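# Clamp-ready: matching blank into vise against stop

## Task

Identify the plain metal blank whose width equals that of the dark setting master, then place it in the vise: it must rest on the two low parallel bars between the jaws, either keeping the orientation it had on the plate or flipped over, and be pushed firmly against both the fixed jaw (the end block without hoses) and the work stop (the short rod between the jaws). All other blocks must finish entirely on their original plate, upright or flipped, and not resting on another block or on a plate pin. The placement must hold without the robot supporting it, and anything the robot is touching at the end must not settle more than about a fingernail's width once released.

## Robot and tools

Robot: one six-joint arm (custom, upper arm 638 mm, forearm 537 mm) with a Robotiq 140 two-finger gripper and a wrist camera. The base may sit slightly tilted on the table.

Frame: the scene frame has its origin on the table surface right below the arm base, +z up, and +y to the left when facing along +x. Positions are metres, orientation is a wxyz quaternion. The gripper's fingers extend along its own +z and close along its y. end_effector_position is the point midway between the pads when closed; the fingertips sit about 33 mm past it when closed and 9 mm when fully open, and they travel about 24 mm further out while closing, so leave that margin above any surface. At long reach the printed position can be off.

execute_actions takes {"actions": [...], "pictures": bool}. The list holds zero or one item. Empty list: just report the state. A motion item is {"rows": [[9 numbers], ...], "steps": n}: up to 15 rows, n up to 15 (default 15), each step 1/30 s; row k is used on step k and the final row repeats if steps outnumber rows. A wait item is {"steps": n} with n up to 300, counted from the previous result, and your reply time eats into it. A refused call moves nothing.

Each row, in order: djoint1 (waist), djoint2 (shoulder), djoint3 (elbow), djoint4 (forearm roll), djoint5 (wrist pitch), djoint6 (wrist roll), gripper position, gripper force_limit, gripper speed; all in [-1, 1]. The six joint values are offsets, not poses: they are measured from the joint angles in the most recent result that printed them (or, before any such result, and for second and later calls within one reply, from the angles at the moment the action starts). They are not added row to row. Scale: 1.0 equals 1.398 rad for waist and shoulder, 2.097 rad for elbow, 2.622 rad for joints 4 to 6. Joint ranges: elbow -2.792 to 2.792 rad, all others -6.283 to 6.283 rad. A call asking any joint to go outward beyond its end by more than 0.010 rad is refused; true ends may differ from the stated ones by up to 0.010 rad, and a request past the real end is clipped there, with a "joint sent to its limit" line (possibly about an earlier action). A row of zero offsets is not a pause: it pulls the arm back to the reference angles.

The gripper numbers are absolute settings. position: +1 fully open (140 mm), about -0.8 where the pads touch, -1 squeezes until blocked. force_limit: roughly 14 N at -1, 60 N at 0, 107 N at +1 (parts up to 40 mm wide). speed: about 30, 140, 250 mm/s at -1, 0, +1. object_status: 0 moving, 1 blocked while opening, 2 blocked while closing (a grip), 3 reached target or pads met. A successful grip shows 2. Stopped fingers hold until the position number changes by at least 0.01 or the object yields or is lost. To squeeze harder while gripping, raise force_limit and switch position between -1 and -0.98. position_measured is in counts: 3 fully open, 230 pads touching, not linear.

Motion: joint targets move at most 2.09 rad/s (waist, shoulder), 3.14 (elbow), 3.93 (joints 4-6), with 0.3 s to ramp up, and joints are synchronised. Each target stays within 0.456 / 0.683 / 0.854 rad of the measured angle (same grouping), and if the targets would shift the gripper over 70 mm from where it is, all are pulled back proportionally. Between calls the arm keeps heading to the last row's target until it nearly stops or a step is HELD; fingers keep moving regardless.

Result lines: the state line (pose and velocities), Joint positions and Joint velocities (rad, rad/s, column order), gripper status, "joint command not followed" (clearance check altered targets; mounting blocks count as arm), HELD (that step's row was not fully sent), TORQUE FAULT or FORCE FAULT (load limit hit, or outside force of 144 N: arm halts 10 s, drops the rest of the call and goes limp to the contact), MOTOR HOT and OVER-TEMPERATURE FAULT (holding loads heats motors; at the limit brakes lock until cool). Load limits in N m: waist 312, shoulder 312, elbow 147, joints 4-6 41.4; held weight counts.

zoom_image: {"camera": "cam_high"|"cam_low"|"cam_wrist", "region": [x0, y0, x1, y1]}, pixels of that camera's latest image, origin top-left, at most 504 x 504. Image sizes: cam_high and cam_low 896x504, cam_wrist 616x616. Calibration matrices are supplied; fixed cameras may be off by up to about 2.3 degrees and 9 mm.

show_instructions (no arguments) displays the scene's reference job sheet. read_manual returns licence texts only. finished_scene {"scene": n} closes scene n permanently and reports success; a reply with no tool call ends everything.

Avoid: knocking anything off the table, dropping or slamming parts, hard collisions and strong pushes, and faults. Parts may occasionally be tugged or nudged by outside disturbances. Release the blank so it rests on its own, and make sure nothing the gripper contacts at the end settles afterwards.

Each tool is called after ">>>" in YAML: its name, and indented under it one key for each argument.

## Session

>>> execute_actions:
  actions: []

Scene clock: 0.00 s of 6600.00 s.
end_effector_position=(+0.8148, +0.3006, +0.1461) position_measured=3 object_status=3 end_effector_quat_wxyz=(-0.643, +0.758, -0.065, -0.086) end_effector_velocity=(-0.001, +0.000, -0.002) end_effector_angular_velocity=(+0.000, +0.003, +0.001)
Joint positions: [-0.068  0.92   1.579  1.378  1.515  0.858]
Joint velocities: [0.001 0.002 0.    0.    0.    0.001]
camera_calibration (this result's frames):
cam_wrist: T_world_to_cam=[[-0.0900695, -0.124267, -0.988152, 0.260548], [-0.926198, -0.354291, 0.128977, 0.863221], [-0.366121, 0.926842, -0.0831854, 0.200529], [0, 0, 0, 1]] pos_world=[0.896399, 0.15235, 0.162806]

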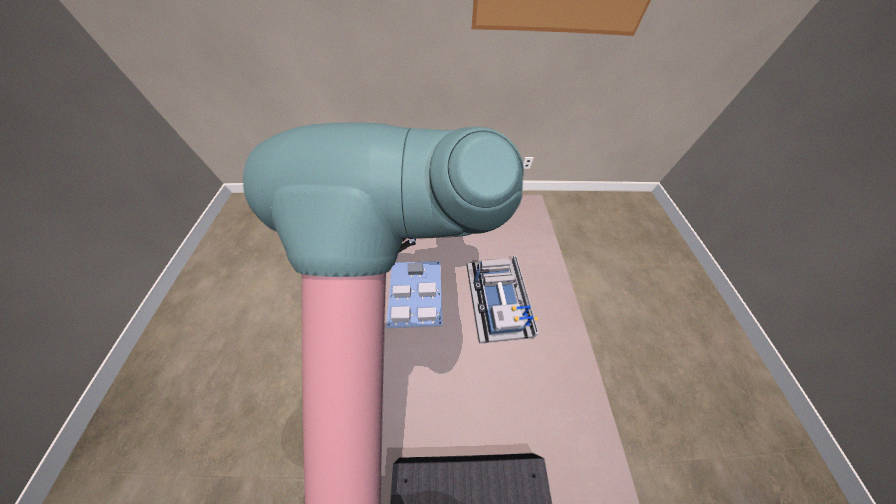

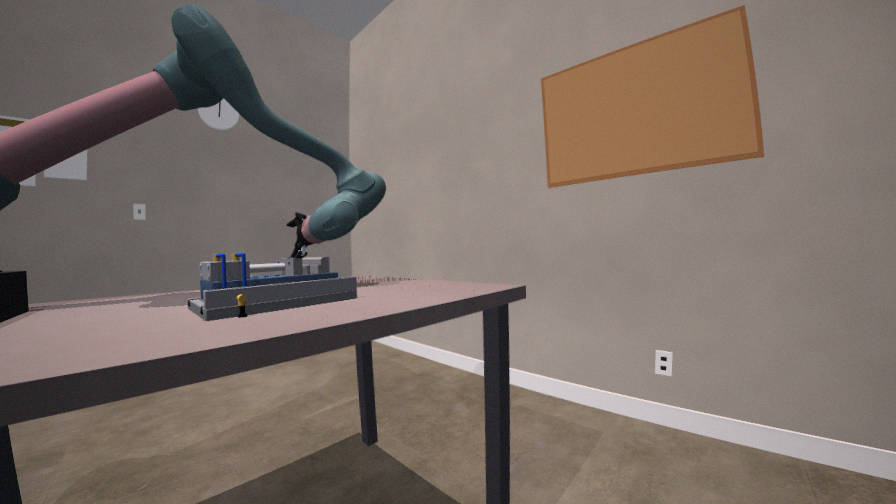

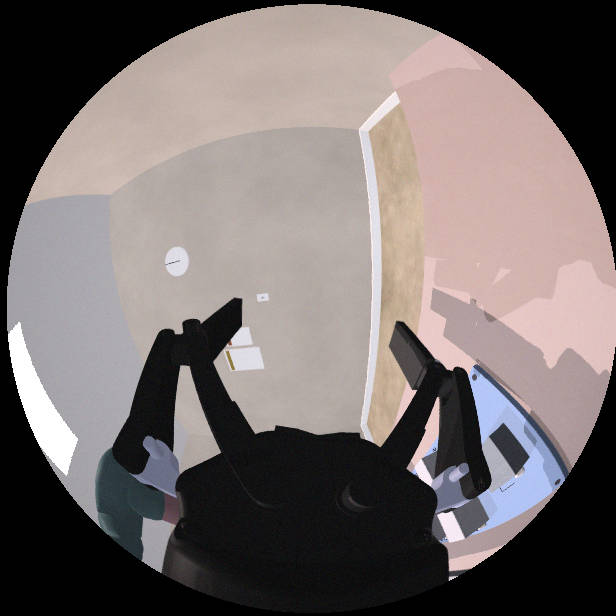

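>>> zoom_image:
  camera: "cam_high"
  region: [370, 250, 550, 350]

Region (370, 250, 550, 350) of cam_high's 896x504 image, scaled by 2.800, with more detail than that image has.

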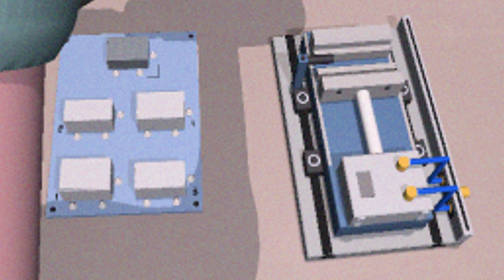

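>>> execute_actions:
  actions:
    - {"rows": [[0.15043,-0.26946,0.04783,-0.263,-0.1136,-0.1376,0.05,0,0],[0.15043,-0.26946,0.04783,-0.263,-0.1136,-0.1376,0.05,0,0],[0.15043,-0.26946,0.04783,-0.263,-0.1136,-0.1376,0.05,0,0],[0.15043,-0.26946,0.04783,-0.263,-0.1136,-0.1376,0.05,0,0],[0.15043,-0.26946,0.04783,-0.263,-0.1136,-0.1376,0.05,0,0],[0.15043,-0.26946,0.04783,-0.263,-0.1136,-0.1376,0.05,0,0],[0.15043,-0.26946,0.04783,-0.263,-0.1136,-0.1376,0.05,0,0],[0.15043,-0.26946,0.04783,-0.263,-0.1136,-0.1376,0.05,0,0],[0.15043,-0.26946,0.04783,-0.263,-0.1136,-0.1376,0.05,0,0],[0.15043,-0.26946,0.04783,-0.263,-0.1136,-0.1376,0.05,0,0],[0.15043,-0.26946,0.04783,-0.263,-0.1136,-0.1376,0.05,0,0],[0.15043,-0.26946,0.04783,-0.263,-0.1136,-0.1376,0.05,0,0],[0.15043,-0.26946,0.04783,-0.52555,-0.2272,-0.27525,0.05,0,0]], "steps": 15}
  pictures: false

>>> execute_actions:
  actions:
    - {"steps": 25}

Scene clock: 72.10 s of 6600.00 s.
end_effector_position=(+0.6733, +0.3168, +0.1938) position_measured=104 object_status=0 end_effector_quat_wxyz=(-0.325, +0.860, +0.392, +0.009) end_effector_velocity=(+0.071, -0.388, -0.060) end_effector_angular_velocity=(-1.204, -1.573, +1.344)
Joint positions: [0.13  0.557 1.67  0.683 1.214 0.494]
Joint velocities: [ 0.059 -0.382 -0.001 -1.594 -0.691 -0.834]
Steps of this call (steps 1 to 90: nothing new was sent; then 68.60 s passed at rest; steps 91 to 105: all 15 steps of this action). Readings (joint positions | what the end effector reports):
91: [-0.068 0.920 1.579 1.378 1.515 0.858] | position_measured=3 object_status=0
92: [-0.066 0.916 1.579 1.372 1.512 0.854] | position_measured=6 object_status=0
94: [-0.050 0.887 1.587 1.317 1.488 0.826] | position_measured=21 object_status=0
98: [0.017 0.768 1.619 1.101 1.395 0.713] | position_measured=51 object_status=0
105: the state above

Scene clock: 72.93 s of 6600.00 s.
end_effector_position=(+0.7454, +0.1369, +0.1303) position_measured=123 object_status=3 end_effector_quat_wxyz=(-0.000, +0.707, +0.707, +0.000) end_effector_velocity=(+0.000, +0.000, +0.000) end_effector_angular_velocity=(-0.000, -0.000, +0.000)
Joint positions: [0.142 0.543 1.679 0.001 0.919 0.136]
Joint velocities: [ 0.     0.    -0.001 -0.     0.    -0.   ]
Steps of this call (steps 1 to 25: the robot went on to your last target). Readings (joint positions | what the end effector reports):
1: [0.130 0.548 1.670 0.630 1.191 0.466] | position_measured=112 object_status=0
2: [0.130 0.546 1.670 0.579 1.169 0.439] | position_measured=119 object_status=0
4: [0.132 0.549 1.672 0.479 1.126 0.387] | position_measured=123 object_status=0
8: [0.136 0.547 1.675 0.272 1.037 0.279] | position_measured=123 object_status=3
25: the state above
camera_calibration (this result's frames):
cam_wrist: T_world_to_cam=[[0.991827, 0.121732, -0.0382061, -0.745557], [0.127525, -0.936541, 0.326541, 0.0115107], [0.00396899, -0.328744, -0.944411, 0.333846], [0, 0, 0, 1]] pos_world=[0.736671, 0.211288, 0.283044]

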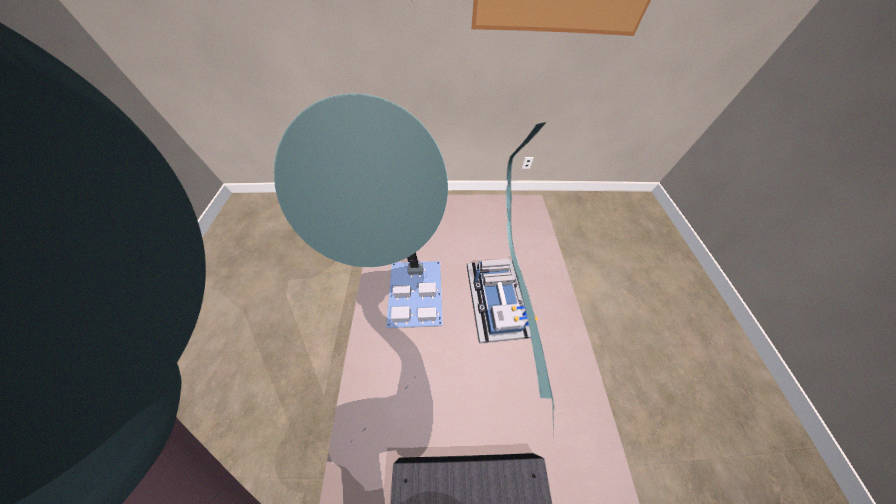

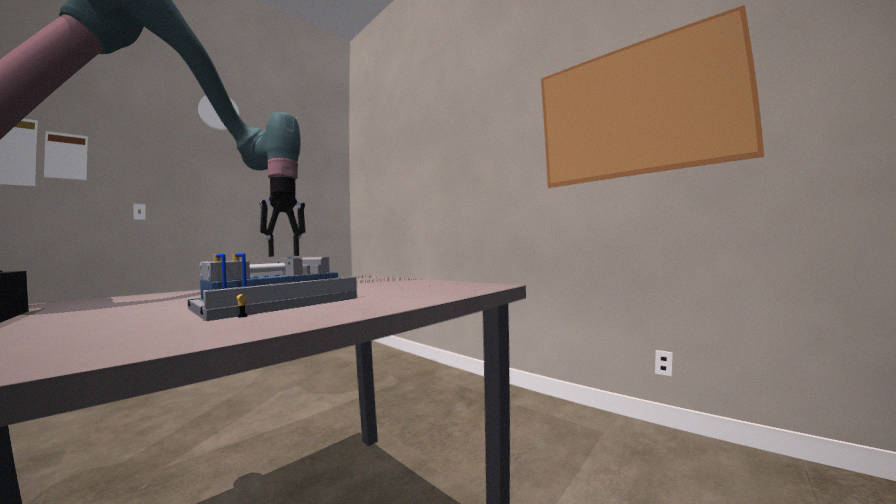

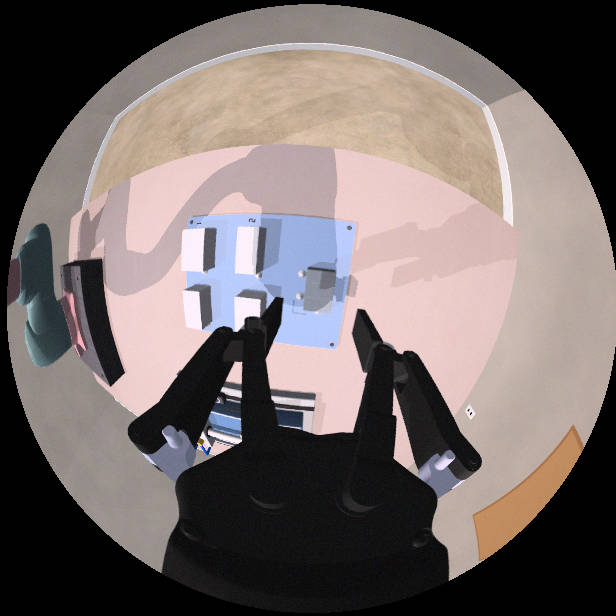

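>>> zoom_image:
  camera: "cam_wrist"
  region: [260, 240, 390, 350]

>>> zoom_image:
  camera: "cam_wrist"
  region: [170, 205, 300, 345]

Region (260, 240, 390, 350) of cam_wrist's 616x616 image, scaled by 3.877, with more detail than that image has; it fills the top 426 rows of this view, and the rest is white.

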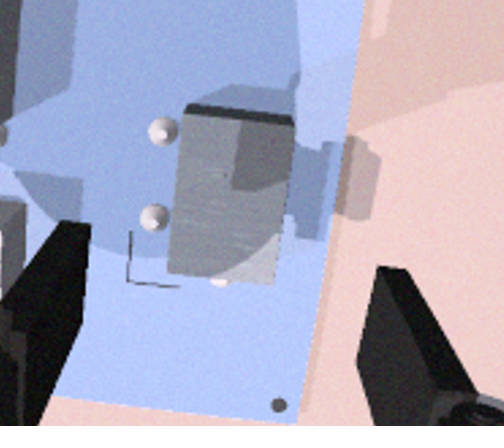

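Region (170, 205, 300, 345) of cam_wrist's 616x616 image, scaled by 3.600, with more detail than that image has; it fills the left 468 columns of this view, and the rest is white.

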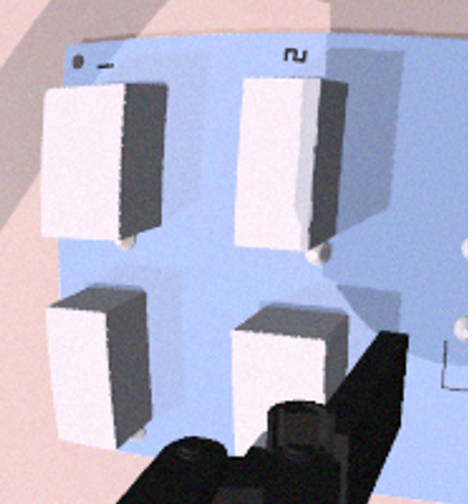

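>>> execute_actions:
  actions:
    - {"rows": [[0.00753,0.05765,0.01774,-0.0003,-0.04493,-0.0006,-0.12,0,-0.5],[0.00753,0.05765,0.01774,-0.0003,-0.04493,-0.0006,-0.12,0,-0.5],[0.00753,0.05765,0.01774,-0.0003,-0.04493,-0.0006,-0.12,0,-0.5],[0.00753,0.05765,0.01774,-0.0003,-0.04493,-0.0006,-0.12,0,-0.5],[0.00753,0.05765,0.01774,-0.0003,-0.04493,-0.0006,-0.12,0,-0.5],[0.00753,0.05765,0.01774,-0.0003,-0.04493,-0.0006,-0.12,0,-0.5],[0.00753,0.05765,0.01774,-0.0003,-0.04493,-0.0006,-0.12,0,-0.5],[0.00753,0.05765,0.01774,-0.0003,-0.04493,-0.0006,-0.12,0,-0.5],[0.00753,0.05765,0.01774,-0.0003,-0.04493,-0.0006,-1.0,0,-0.5]], "steps": 15}
  pictures: false

>>> execute_actions:
  actions:
    - {"steps": 10}

>>> zoom_image:
  camera: "cam_wrist"
  region: [200, 240, 400, 380]

Scene clock: 140.73 s of 6600.00 s.
end_effector_position=(+0.7455, +0.1448, +0.0541) position_measured=169 object_status=0 end_effector_quat_wxyz=(+0.000, +0.703, +0.711, +0.000) end_effector_velocity=(-0.000, +0.000, +0.001) end_effector_angular_velocity=(+0.000, -0.001, +0.001)
Joint positions: [ 0.153  0.623  1.716 -0.     0.801  0.135]
Joint velocities: [ 0.    -0.001  0.     0.    -0.    -0.   ]
Steps of this call (steps 1 to 15: the robot went on to your last target; steps 16 to 90: nothing new was sent; then 64.30 s passed at rest; steps 91 to 105: all 15 steps of this action). Readings (joint positions | what the end effector reports):
91: [0.142 0.543 1.679 0.001 0.919 0.136] | position_measured=123 object_status=0
92: [0.143 0.546 1.680 0.001 0.913 0.136] | position_measured=124 object_status=0
94: [0.147 0.576 1.694 0.001 0.870 0.136] | position_measured=133 object_status=0
98: [0.153 0.624 1.716 -0.000 0.802 0.135] | position_measured=144 object_status=0
105: the state above

Scene clock: 141.07 s of 6600.00 s.
end_effector_position=(+0.7457, +0.1448, +0.0541) position_measured=180 object_status=2 end_effector_quat_wxyz=(+0.000, +0.703, +0.711, +0.000) end_effector_velocity=(+0.000, -0.001, +0.001) end_effector_angular_velocity=(+0.000, -0.001, -0.001)
Joint positions: [ 0.153  0.623  1.716 -0.     0.801  0.135]
Joint velocities: [-0.001 -0.002  0.     0.    -0.     0.   ]
Steps of this call (steps 1 to 10: the robot went on to your last target). Readings (joint positions | what the end effector reports):
1: [0.153 0.623 1.716 -0.000 0.801 0.135] | position_measured=174 object_status=0
2: [0.153 0.623 1.716 -0.000 0.801 0.135] | position_measured=178 object_status=0
4: [0.153 0.623 1.716 -0.000 0.801 0.135] | position_measured=180 object_status=0
8: [0.153 0.623 1.716 -0.000 0.801 0.135] | position_measured=180 object_status=2
10: the state above
camera_calibration (this result's frames):
cam_wrist: T_world_to_cam=[[0.990223, 0.134181, -0.0381171, -0.750287], [0.139245, -0.934664, 0.327131, 0.0347183], [0.00826814, -0.329241, -0.94421, 0.261338], [0, 0, 0, 1]] pos_world=[0.735956, 0.219167, 0.206801]

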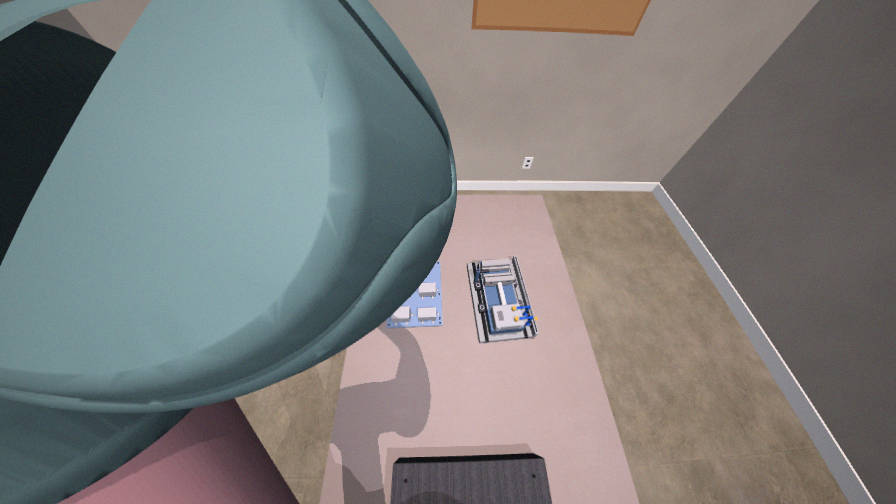

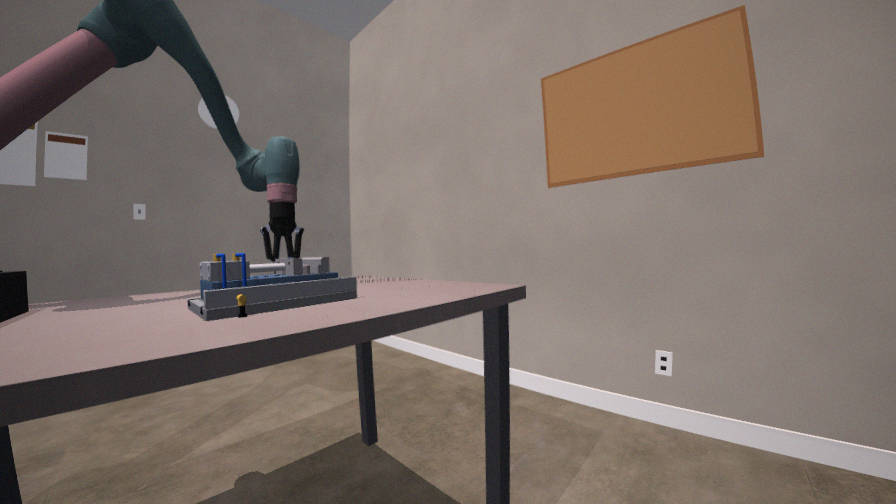

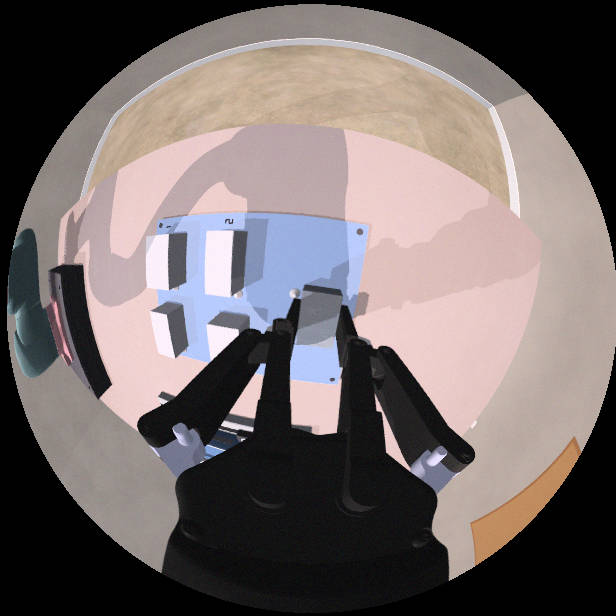

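Region (200, 240, 400, 380) of cam_wrist's 616x616 image, scaled by 2.520, with more detail than that image has; it fills the top 353 rows of this view, and the rest is white.

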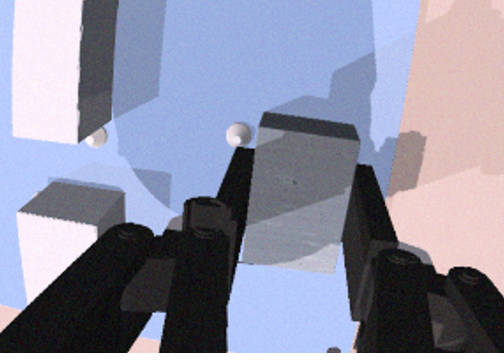

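>>> execute_actions:
  actions:
    - {"rows": [[0,0,0,0,0,0,-0.12,0,0],[0,0,0,0,0,0,-0.12,0,0],[0,0,0,0,0,0,-0.12,0,0],[0,0,0,0,0,0,-0.12,0,0],[0,-0.03117,-0.00953,0,0.02424,0,-0.12,0,0],[0,-0.03117,-0.00953,0,0.02424,0,-0.12,0,0],[0,-0.03117,-0.00953,0,0.02424,0,-0.12,0,0],[0,-0.03117,-0.00953,0,0.02424,0,-0.12,0,0],[0,-0.03117,-0.00953,0,0.02424,0,-0.12,0,0],[-0.03243,-0.11172,0.08791,0,-0.01074,-0.01729,-0.12,0,0]], "steps": 15}
  pictures: false

>>> execute_actions:
  actions:
    - {"steps": 10}

>>> zoom_image:
  camera: "cam_wrist"
  region: [250, 240, 410, 370]

Scene clock: 177.73 s of 6600.00 s.
end_effector_position=(+0.6932, +0.1177, +0.0960) position_measured=144 object_status=3 end_effector_quat_wxyz=(+0.001, +0.703, +0.711, +0.001) end_effector_velocity=(-0.460, -0.215, -0.006) end_effector_angular_velocity=(-0.004, +0.029, -0.005)
Joint positions: [0.125 0.511 1.82  0.    0.808 0.107]
Joint velocities: [-0.226 -0.556  1.017 -0.    -0.431 -0.221]
Steps of this call (steps 1 to 15: the robot went on to your last target; steps 16 to 90: nothing new was sent; then 33.17 s passed at rest; steps 91 to 105: all 15 steps of this action). Readings (joint positions | what the end effector reports):
91: [0.153 0.624 1.716 -0.000 0.801 0.135] | position_measured=180 object_status=0
92: [0.153 0.624 1.716 -0.000 0.801 0.135] | position_measured=180 object_status=0
94: [0.153 0.624 1.716 -0.000 0.801 0.135] | position_measured=162 object_status=0
98: [0.153 0.594 1.703 -0.000 0.845 0.135] | position_measured=144 object_status=0
105: the state above

Scene clock: 178.07 s of 6600.00 s.
end_effector_position=(+0.6562, +0.1012, +0.0950) position_measured=144 object_status=3 end_effector_quat_wxyz=(+0.000, +0.703, +0.711, +0.000) end_effector_velocity=(+0.001, -0.000, +0.002) end_effector_angular_velocity=(+0.000, -0.003, +0.000)
Joint positions: [ 0.108  0.467  1.9   -0.     0.773  0.089]
Joint velocities: [-0.    -0.002 -0.001 -0.    -0.    -0.   ]
Steps of this call (steps 1 to 10: the robot went on to your last target). Readings (joint positions | what the end effector reports):
1: [0.118 0.494 1.852 0.000 0.795 0.100] | position_measured=144 object_status=3
2: [0.113 0.480 1.877 -0.000 0.784 0.095] | position_measured=144 object_status=3
4: [0.108 0.468 1.899 -0.000 0.774 0.090] | position_measured=144 object_status=3
8: [0.108 0.467 1.900 -0.000 0.773 0.089] | position_measured=144 object_status=3
10: the state above
camera_calibration (this result's frames):
cam_wrist: T_world_to_cam=[[0.99022, 0.134206, -0.0381304, -0.654269], [0.139272, -0.934646, 0.32717, -0.00698786], [0.00826965, -0.329281, -0.944196, 0.28634], [0, 0, 0, 1]] pos_world=[0.646475, 0.175562, 0.2477]

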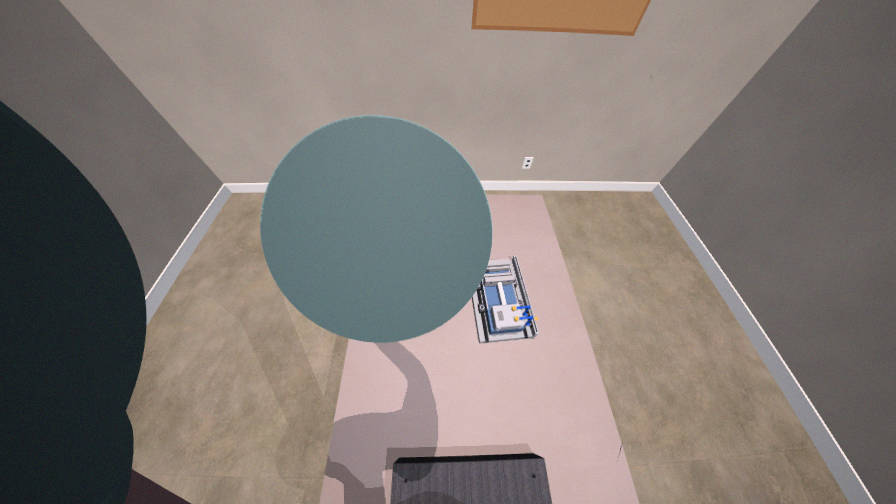

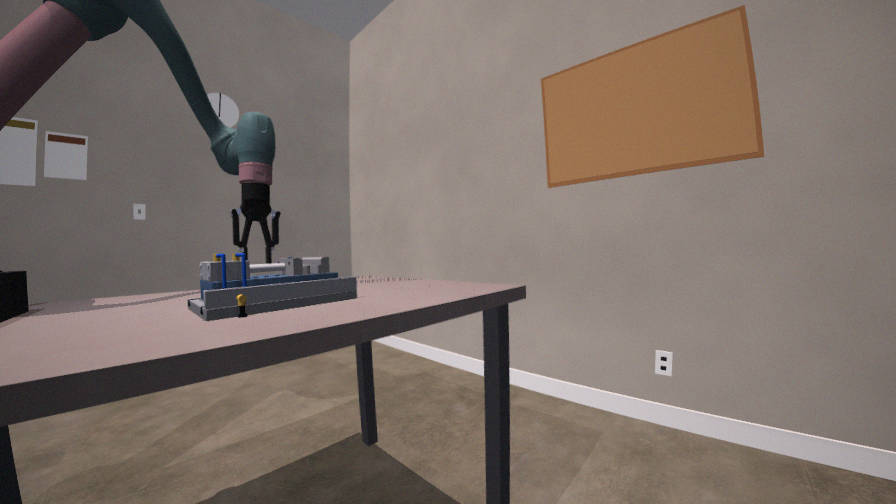

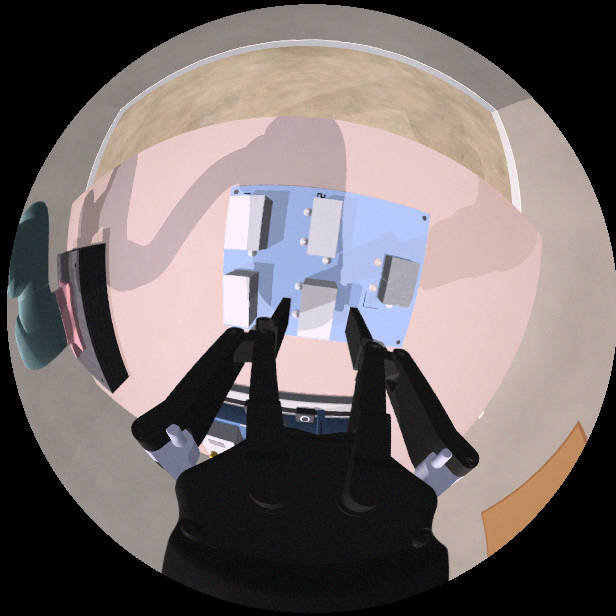

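Region (250, 240, 410, 370) of cam_wrist's 616x616 image, scaled by 3.150, with more detail than that image has; it fills the top 410 rows of this view, and the rest is white.

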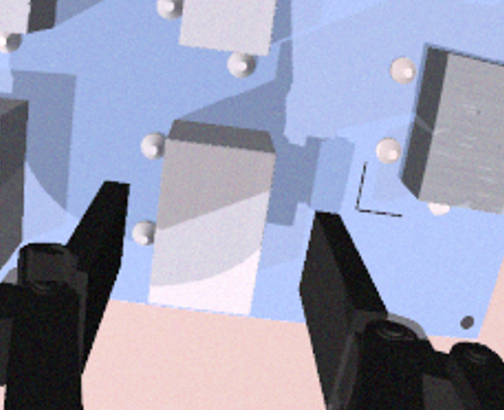

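>>> execute_actions:
  actions:
    - {"rows": [[-0.00225,0.02773,0.00957,0,-0.02244,-0.0012,-0.12,0,-0.5],[-0.00225,0.02773,0.00957,0,-0.02244,-0.0012,-0.12,0,-0.5],[-0.00225,0.02773,0.00957,0,-0.02244,-0.0012,-0.12,0,-0.5],[-0.00225,0.02773,0.00957,0,-0.02244,-0.0012,-0.12,0,-0.5],[-0.00225,0.02773,0.00957,0,-0.02244,-0.0012,-0.12,0,-0.5],[-0.00225,0.02773,0.00957,0,-0.02244,-0.0012,-1.0,0,-0.5]], "steps": 15}
  pictures: false

>>> execute_actions:
  actions:
    - {"steps": 7}

>>> zoom_image:
  camera: "cam_high"
  region: [450, 245, 550, 350]

Scene clock: 195.13 s of 6600.00 s.
end_effector_position=(+0.6550, +0.0990, +0.0621) position_measured=180 object_status=0 end_effector_quat_wxyz=(+0.000, +0.703, +0.711, +0.000) end_effector_velocity=(+0.001, -0.000, +0.000) end_effector_angular_velocity=(+0.000, -0.001, -0.001)
Joint positions: [ 0.104  0.506  1.921 -0.     0.714  0.086]
Joint velocities: [-0.    -0.    -0.001 -0.    -0.     0.   ]
Steps of this call (steps 1 to 30: the robot went on to your last target; steps 31 to 90: nothing new was sent; then 13.57 s passed at rest; steps 91 to 105: all 15 steps of this action). Readings (joint positions | what the end effector reports):
91: [0.108 0.467 1.901 -0.000 0.773 0.089] | position_measured=144 object_status=3
92: [0.107 0.470 1.902 0.000 0.767 0.089] | position_measured=144 object_status=3
94: [0.105 0.495 1.915 0.000 0.731 0.087] | position_measured=144 object_status=3
98: [0.104 0.506 1.921 0.000 0.715 0.086] | position_measured=151 object_status=0
105: the state above

Scene clock: 195.37 s of 6600.00 s.
end_effector_position=(+0.6551, +0.0990, +0.0621) position_measured=180 object_status=2 end_effector_quat_wxyz=(+0.000, +0.703, +0.711, +0.000) end_effector_velocity=(-0.000, +0.001, -0.000) end_effector_angular_velocity=(+0.000, +0.000, +0.001)
Joint positions: [ 0.104  0.506  1.921 -0.     0.714  0.086]
Joint velocities: [ 0.001  0.     0.     0.    -0.    -0.   ]
Steps of this call (steps 1 to 7: the robot went on to your last target). Readings (joint positions | what the end effector reports):
1: [0.104 0.506 1.921 -0.000 0.714 0.086] | position_measured=180 object_status=0
2: [0.104 0.506 1.921 -0.000 0.714 0.086] | position_measured=180 object_status=0
4: [0.104 0.506 1.921 -0.000 0.714 0.086] | position_measured=180 object_status=0
7: the state above
camera_calibration (this result's frames):
cam_wrist: T_world_to_cam=[[0.990223, 0.13418, -0.0381216, -0.654153], [0.139245, -0.934649, 0.327173, 0.00188121], [0.00826971, -0.329282, -0.944195, 0.254515], [0, 0, 0, 1]] pos_world=[0.645391, 0.17334, 0.214759]

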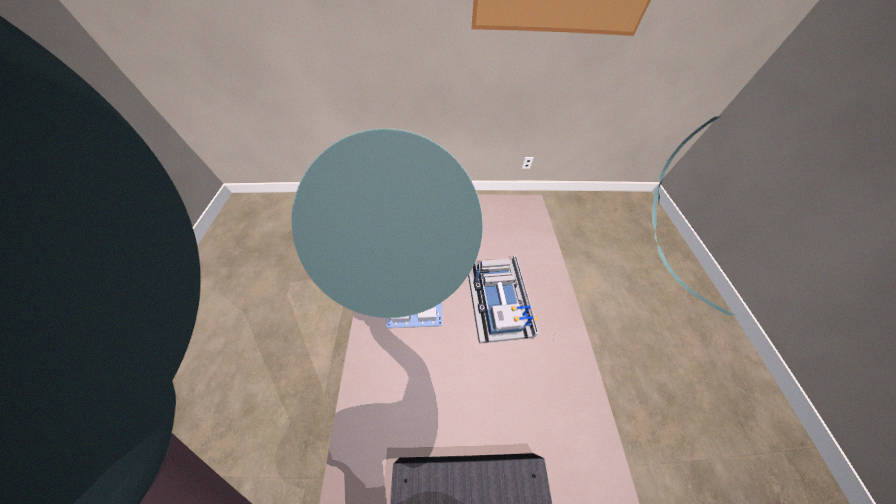

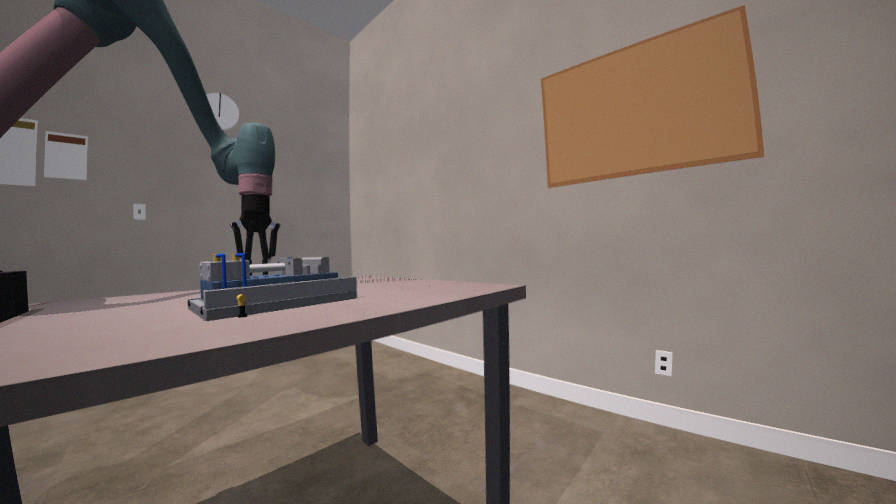

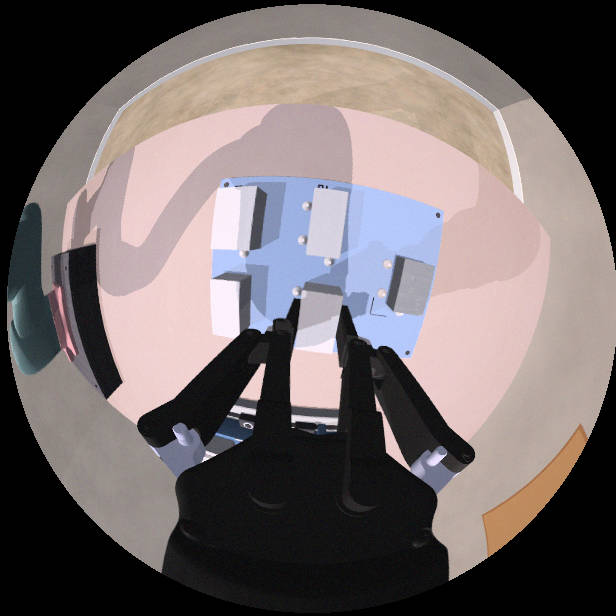

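Region (450, 245, 550, 350) of cam_high's 896x504 image, scaled by 4.800, with more detail than that image has; it fills the left 480 columns of this view, and the rest is white.

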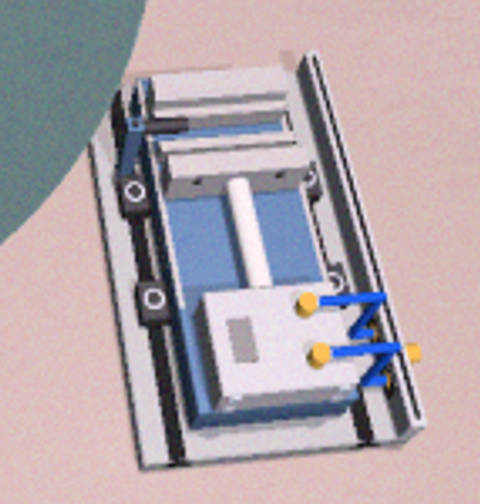

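>>> execute_actions:
  actions:
    - {"rows": [[0,0,0,0,0,0,-0.98,0.7,-0.5],[0,0,0,0,0,0,-0.98,0.7,-0.5],[0,-0.0912,-0.03468,0,0.07636,0,-0.98,0.7,-0.5],[0,-0.0912,-0.03468,0,0.07636,0,-0.98,0.7,-0.5],[0,-0.0912,-0.03468,0,0.07636,0,-0.98,0.7,-0.5],[0,-0.0912,-0.03468,0,0.07636,0,-0.98,0.7,-0.5],[0,-0.0912,-0.03468,0,0.07636,0,-0.98,0.7,-0.5],[0,-0.0912,-0.03468,0,0.07636,0,-0.98,0.7,-0.5],[0,-0.0912,-0.03468,0,0.07636,0,-0.98,0.7,-0.5],[0,-0.0912,-0.03468,0,0.07636,0,-0.98,0.7,-0.5],[-0.26994,-0.05204,-0.08688,0,0.09723,-0.16605,-0.98,0.7,-0.5]], "steps": 15}
  pictures: false

>>> execute_actions:
  actions:
    - {"steps": 20}

>>> zoom_image:
  camera: "cam_wrist"
  region: [260, 205, 400, 335]

>>> zoom_image:
  camera: "cam_low"
  region: [260, 190, 370, 290]

Scene clock: 246.33 s of 6600.00 s.
end_effector_position=(+0.6721, +0.0627, +0.1775) position_measured=182 object_status=2 end_effector_quat_wxyz=(+0.003, +0.700, +0.714, +0.004) end_effector_velocity=(+0.139, -0.533, -0.002) end_effector_angular_velocity=(-0.010, +0.018, +0.101)
Joint positions: [ 0.048  0.388  1.827 -0.     0.916  0.021]
Joint velocities: [-0.799  0.125 -0.192  0.     0.085 -0.9  ]
Steps of this call (steps 1 to 15: the robot went on to your last target; steps 16 to 90: nothing new was sent; then 47.47 s passed at rest; steps 91 to 105: all 15 steps of this action). Readings (joint positions | what the end effector reports):
91: [0.104 0.506 1.920 -0.000 0.714 0.086] | position_measured=180 object_status=0
92: [0.104 0.506 1.920 -0.000 0.714 0.086] | position_measured=182 object_status=0
94: [0.104 0.503 1.918 -0.000 0.721 0.086] | position_measured=182 object_status=0
98: [0.104 0.429 1.876 -0.000 0.835 0.086] | position_measured=182 object_status=2
105: the state above

Scene clock: 247.00 s of 6600.00 s.
end_effector_position=(+0.6931, -0.1629, +0.1850) position_measured=182 object_status=2 end_effector_quat_wxyz=(+0.000, +0.682, +0.731, +0.000) end_effector_velocity=(-0.001, -0.002, -0.000) end_effector_angular_velocity=(+0.000, +0.001, -0.002)
Joint positions: [-0.273  0.433  1.738 -0.     0.969 -0.349]
Joint velocities: [-0.003  0.     0.001  0.    -0.    -0.001]
Steps of this call (steps 1 to 20: the robot went on to your last target). Readings (joint positions | what the end effector reports):
1: [0.022 0.392 1.821 -0.000 0.920 -0.008] | position_measured=182 object_status=2
2: [-0.002 0.395 1.814 -0.000 0.924 -0.036] | position_measured=182 object_status=2
4: [-0.048 0.402 1.801 -0.000 0.932 -0.090] | position_measured=182 object_status=2
8: [-0.142 0.415 1.775 -0.000 0.948 -0.198] | position_measured=182 object_status=2
20: the state above
camera_calibration (this result's frames):
cam_wrist: T_world_to_cam=[[0.980769, 0.19141, -0.03815, -0.636035], [0.193243, -0.924904, 0.32743, -0.324299], [0.0273882, -0.328505, -0.944105, 0.270819], [0, 0, 0, 1]] pos_world=[0.679055, -0.0892371, 0.337602]

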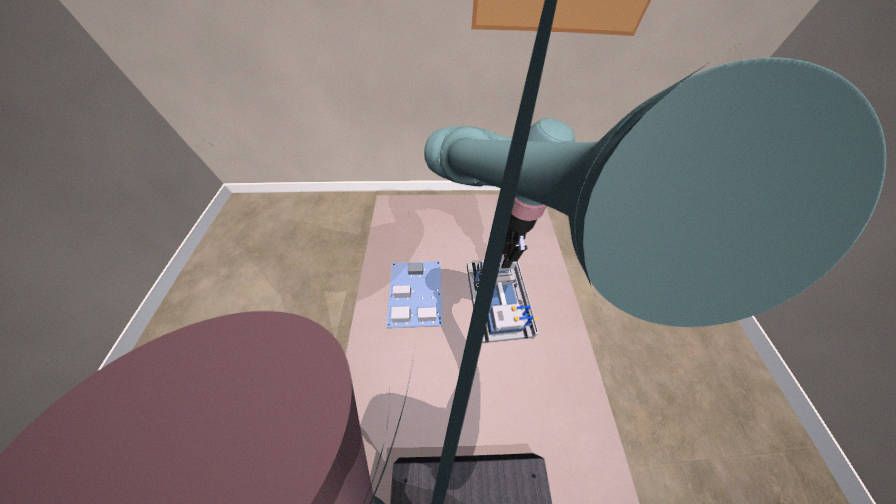

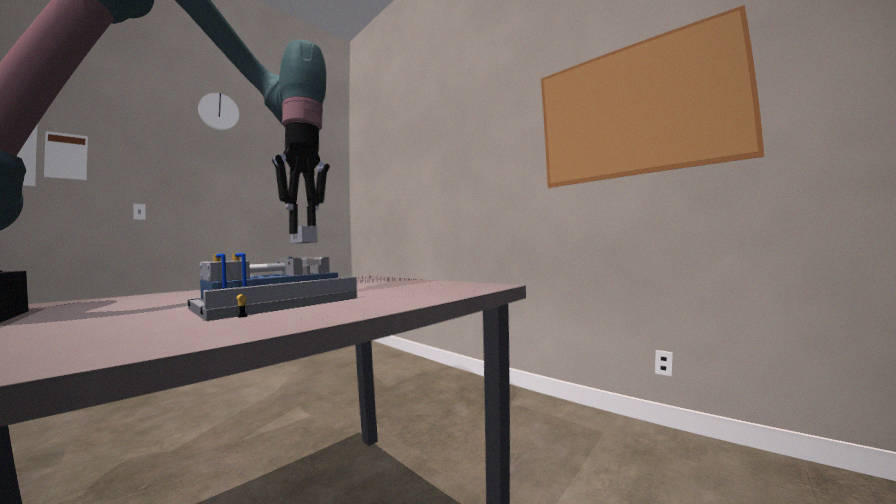

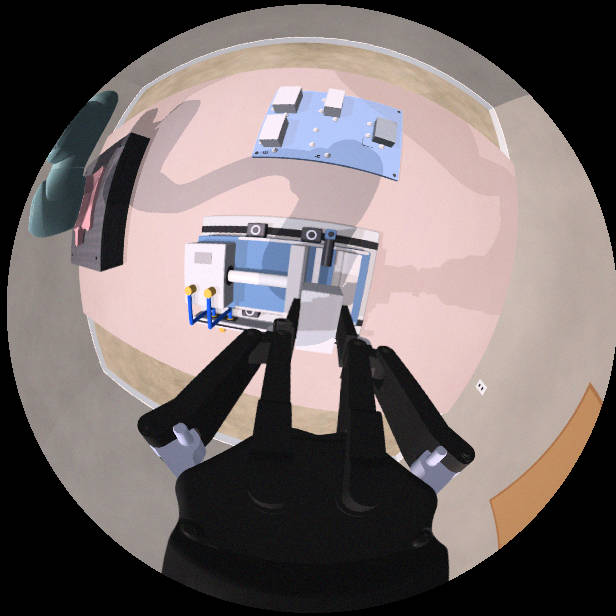

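Region (260, 205, 400, 335) of cam_wrist's 616x616 image, scaled by 3.600, with more detail than that image has; it fills the top 468 rows of this view, and the rest is white.

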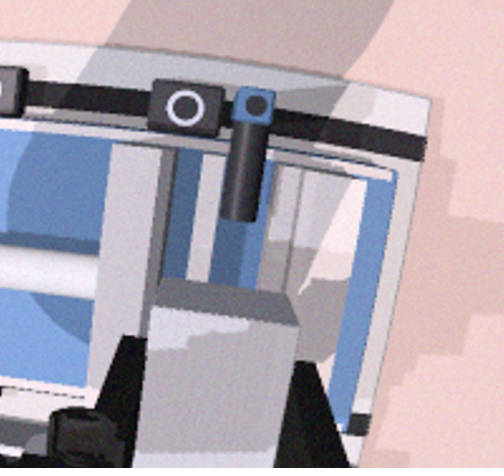

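Region (260, 190, 370, 290) of cam_low's 896x504 image, scaled by 4.582, with more detail than that image has; it fills the top 458 rows of this view, and the rest is white.

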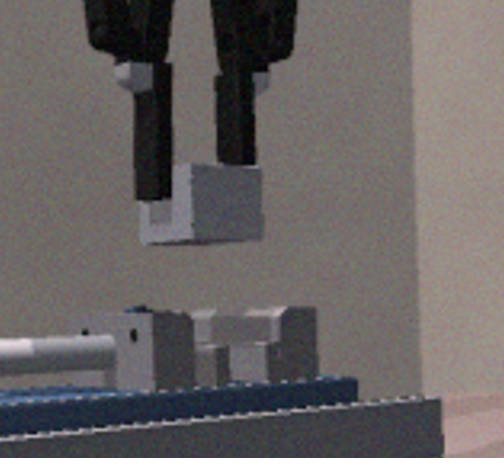

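>>> execute_actions:
  actions:
    - {"rows": [[0.01014,0.01843,0.01171,0,-0.01919,0.00541,-0.98,0.7,-0.5],[0.01014,0.01843,0.01171,0,-0.01919,0.00541,-0.98,0.7,-0.5],[0.01014,0.01843,0.01171,0,-0.01919,0.00541,-0.98,0.7,-0.5],[0.01014,0.01843,0.01171,0,-0.01919,0.00541,-0.98,0.7,-0.5],[0.01014,0.01843,0.01171,0,-0.01919,0.00541,-0.98,0.7,-0.5],[0.01014,0.02073,0.01281,0,-0.02129,0.00541,-0.98,0.7,-0.5],[0.01014,0.02302,0.01390,0,-0.02339,0.00541,-0.98,0.7,-0.5],[0.01014,0.02532,0.01500,0,-0.02549,0.00541,-0.98,0.7,-0.5],[0.01014,0.02761,0.01609,0,-0.02759,0.00541,-0.98,0.7,-0.5],[0.01014,0.02991,0.01719,0,-0.02969,0.00541,-0.98,0.7,-0.5],[0.01014,0.0322,0.01828,0,-0.03179,0.00541,-0.98,0.7,-0.5]], "steps": 15}
  pictures: false

>>> execute_actions:
  actions:
    - {"steps": 5}

>>> zoom_image:
  camera: "cam_wrist"
  region: [290, 250, 360, 310]

>>> zoom_image:
  camera: "cam_low"
  region: [275, 225, 340, 285]

Scene clock: 324.70 s of 6600.00 s.
end_effector_position=(+0.6943, -0.1528, +0.1366) position_measured=182 object_status=2 end_effector_quat_wxyz=(+0.000, +0.682, +0.731, +0.000) end_effector_velocity=(+0.002, +0.000, -0.001) end_effector_angular_velocity=(-0.001, -0.004, +0.001)
Joint positions: [-0.259  0.478  1.777 -0.     0.886 -0.335]
Joint velocities: [ 0.001  0.001  0.001 -0.    -0.007 -0.   ]
Steps of this call (steps 1 to 15: the robot went on to your last target; steps 16 to 90: nothing new was sent; then 74.20 s passed at rest; steps 91 to 105: all 15 steps of this action). Readings (joint positions | what the end effector reports):
91: [-0.273 0.433 1.738 -0.000 0.969 -0.349] | position_measured=182 object_status=2
92: [-0.271 0.437 1.741 0.000 0.962 -0.347] | position_measured=182 object_status=2
94: [-0.261 0.455 1.759 0.000 0.928 -0.337] | position_measured=182 object_status=2
98: [-0.259 0.463 1.765 0.000 0.912 -0.335] | position_measured=182 object_status=2
105: the state above

Scene clock: 324.87 s of 6600.00 s.
end_effector_position=(+0.6943, -0.1528, +0.1365) position_measured=182 object_status=2 end_effector_quat_wxyz=(+0.000, +0.682, +0.731, +0.000) end_effector_velocity=(-0.001, -0.000, -0.001) end_effector_angular_velocity=(+0.000, +0.001, +0.000)
Joint positions: [-0.259  0.478  1.777 -0.     0.886 -0.335]
Joint velocities: [-0.     0.001  0.001 -0.     0.    -0.   ]
Steps of this call (steps 1 to 5: the robot went on to your last target). Readings (joint positions | what the end effector reports):
1: [-0.259 0.478 1.777 -0.000 0.886 -0.335] | position_measured=182 object_status=2
2: [-0.259 0.478 1.777 -0.000 0.886 -0.335] | position_measured=182 object_status=2
4: [-0.259 0.478 1.777 -0.000 0.886 -0.335] | position_measured=182 object_status=2
5: the state above
camera_calibration (this result's frames):
cam_wrist: T_world_to_cam=[[0.980761, 0.191451, -0.0381367, -0.64105], [0.193277, -0.92488, 0.327476, -0.299368], [0.0274238, -0.328546, -0.94409, 0.228338], [0, 0, 0, 1]] pos_world=[0.680316, -0.0791296, 0.289159]

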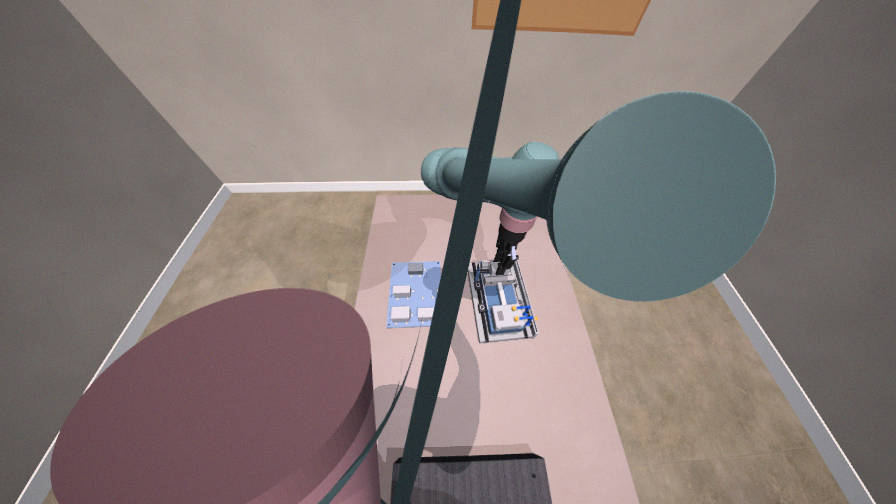

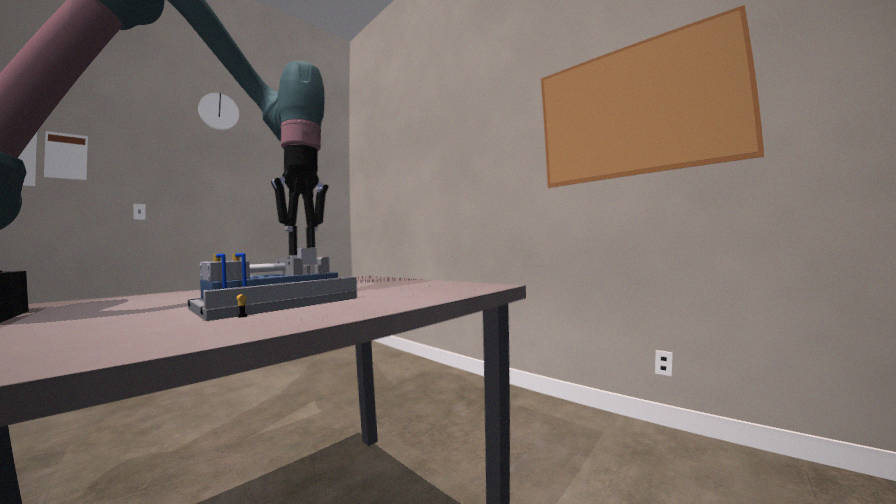

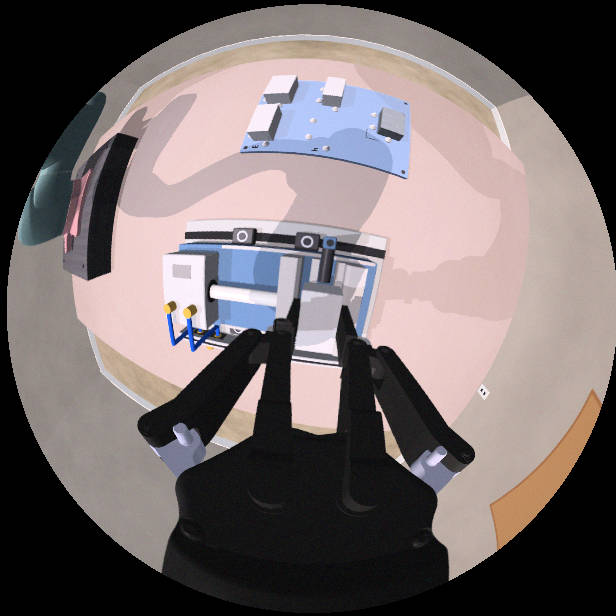

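Region (290, 250, 360, 310) of cam_wrist's 616x616 image, scaled by 7.200, with more detail than that image has; it fills the top 432 rows of this view, and the rest is white.

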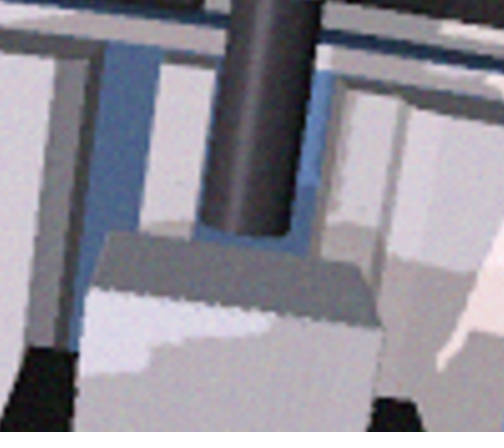

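Region (275, 225, 340, 285) of cam_low's 896x504 image, scaled by 7.754, with more detail than that image has; it fills the top 465 rows of this view, and the rest is white.

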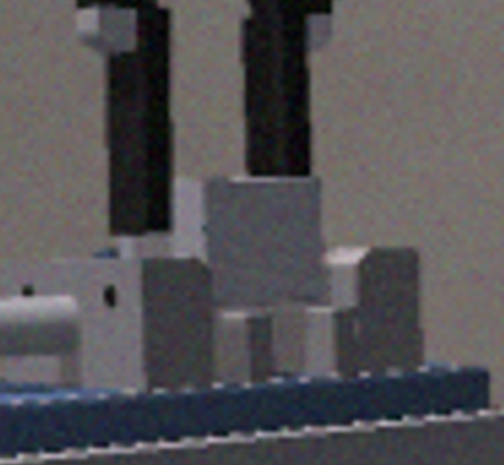

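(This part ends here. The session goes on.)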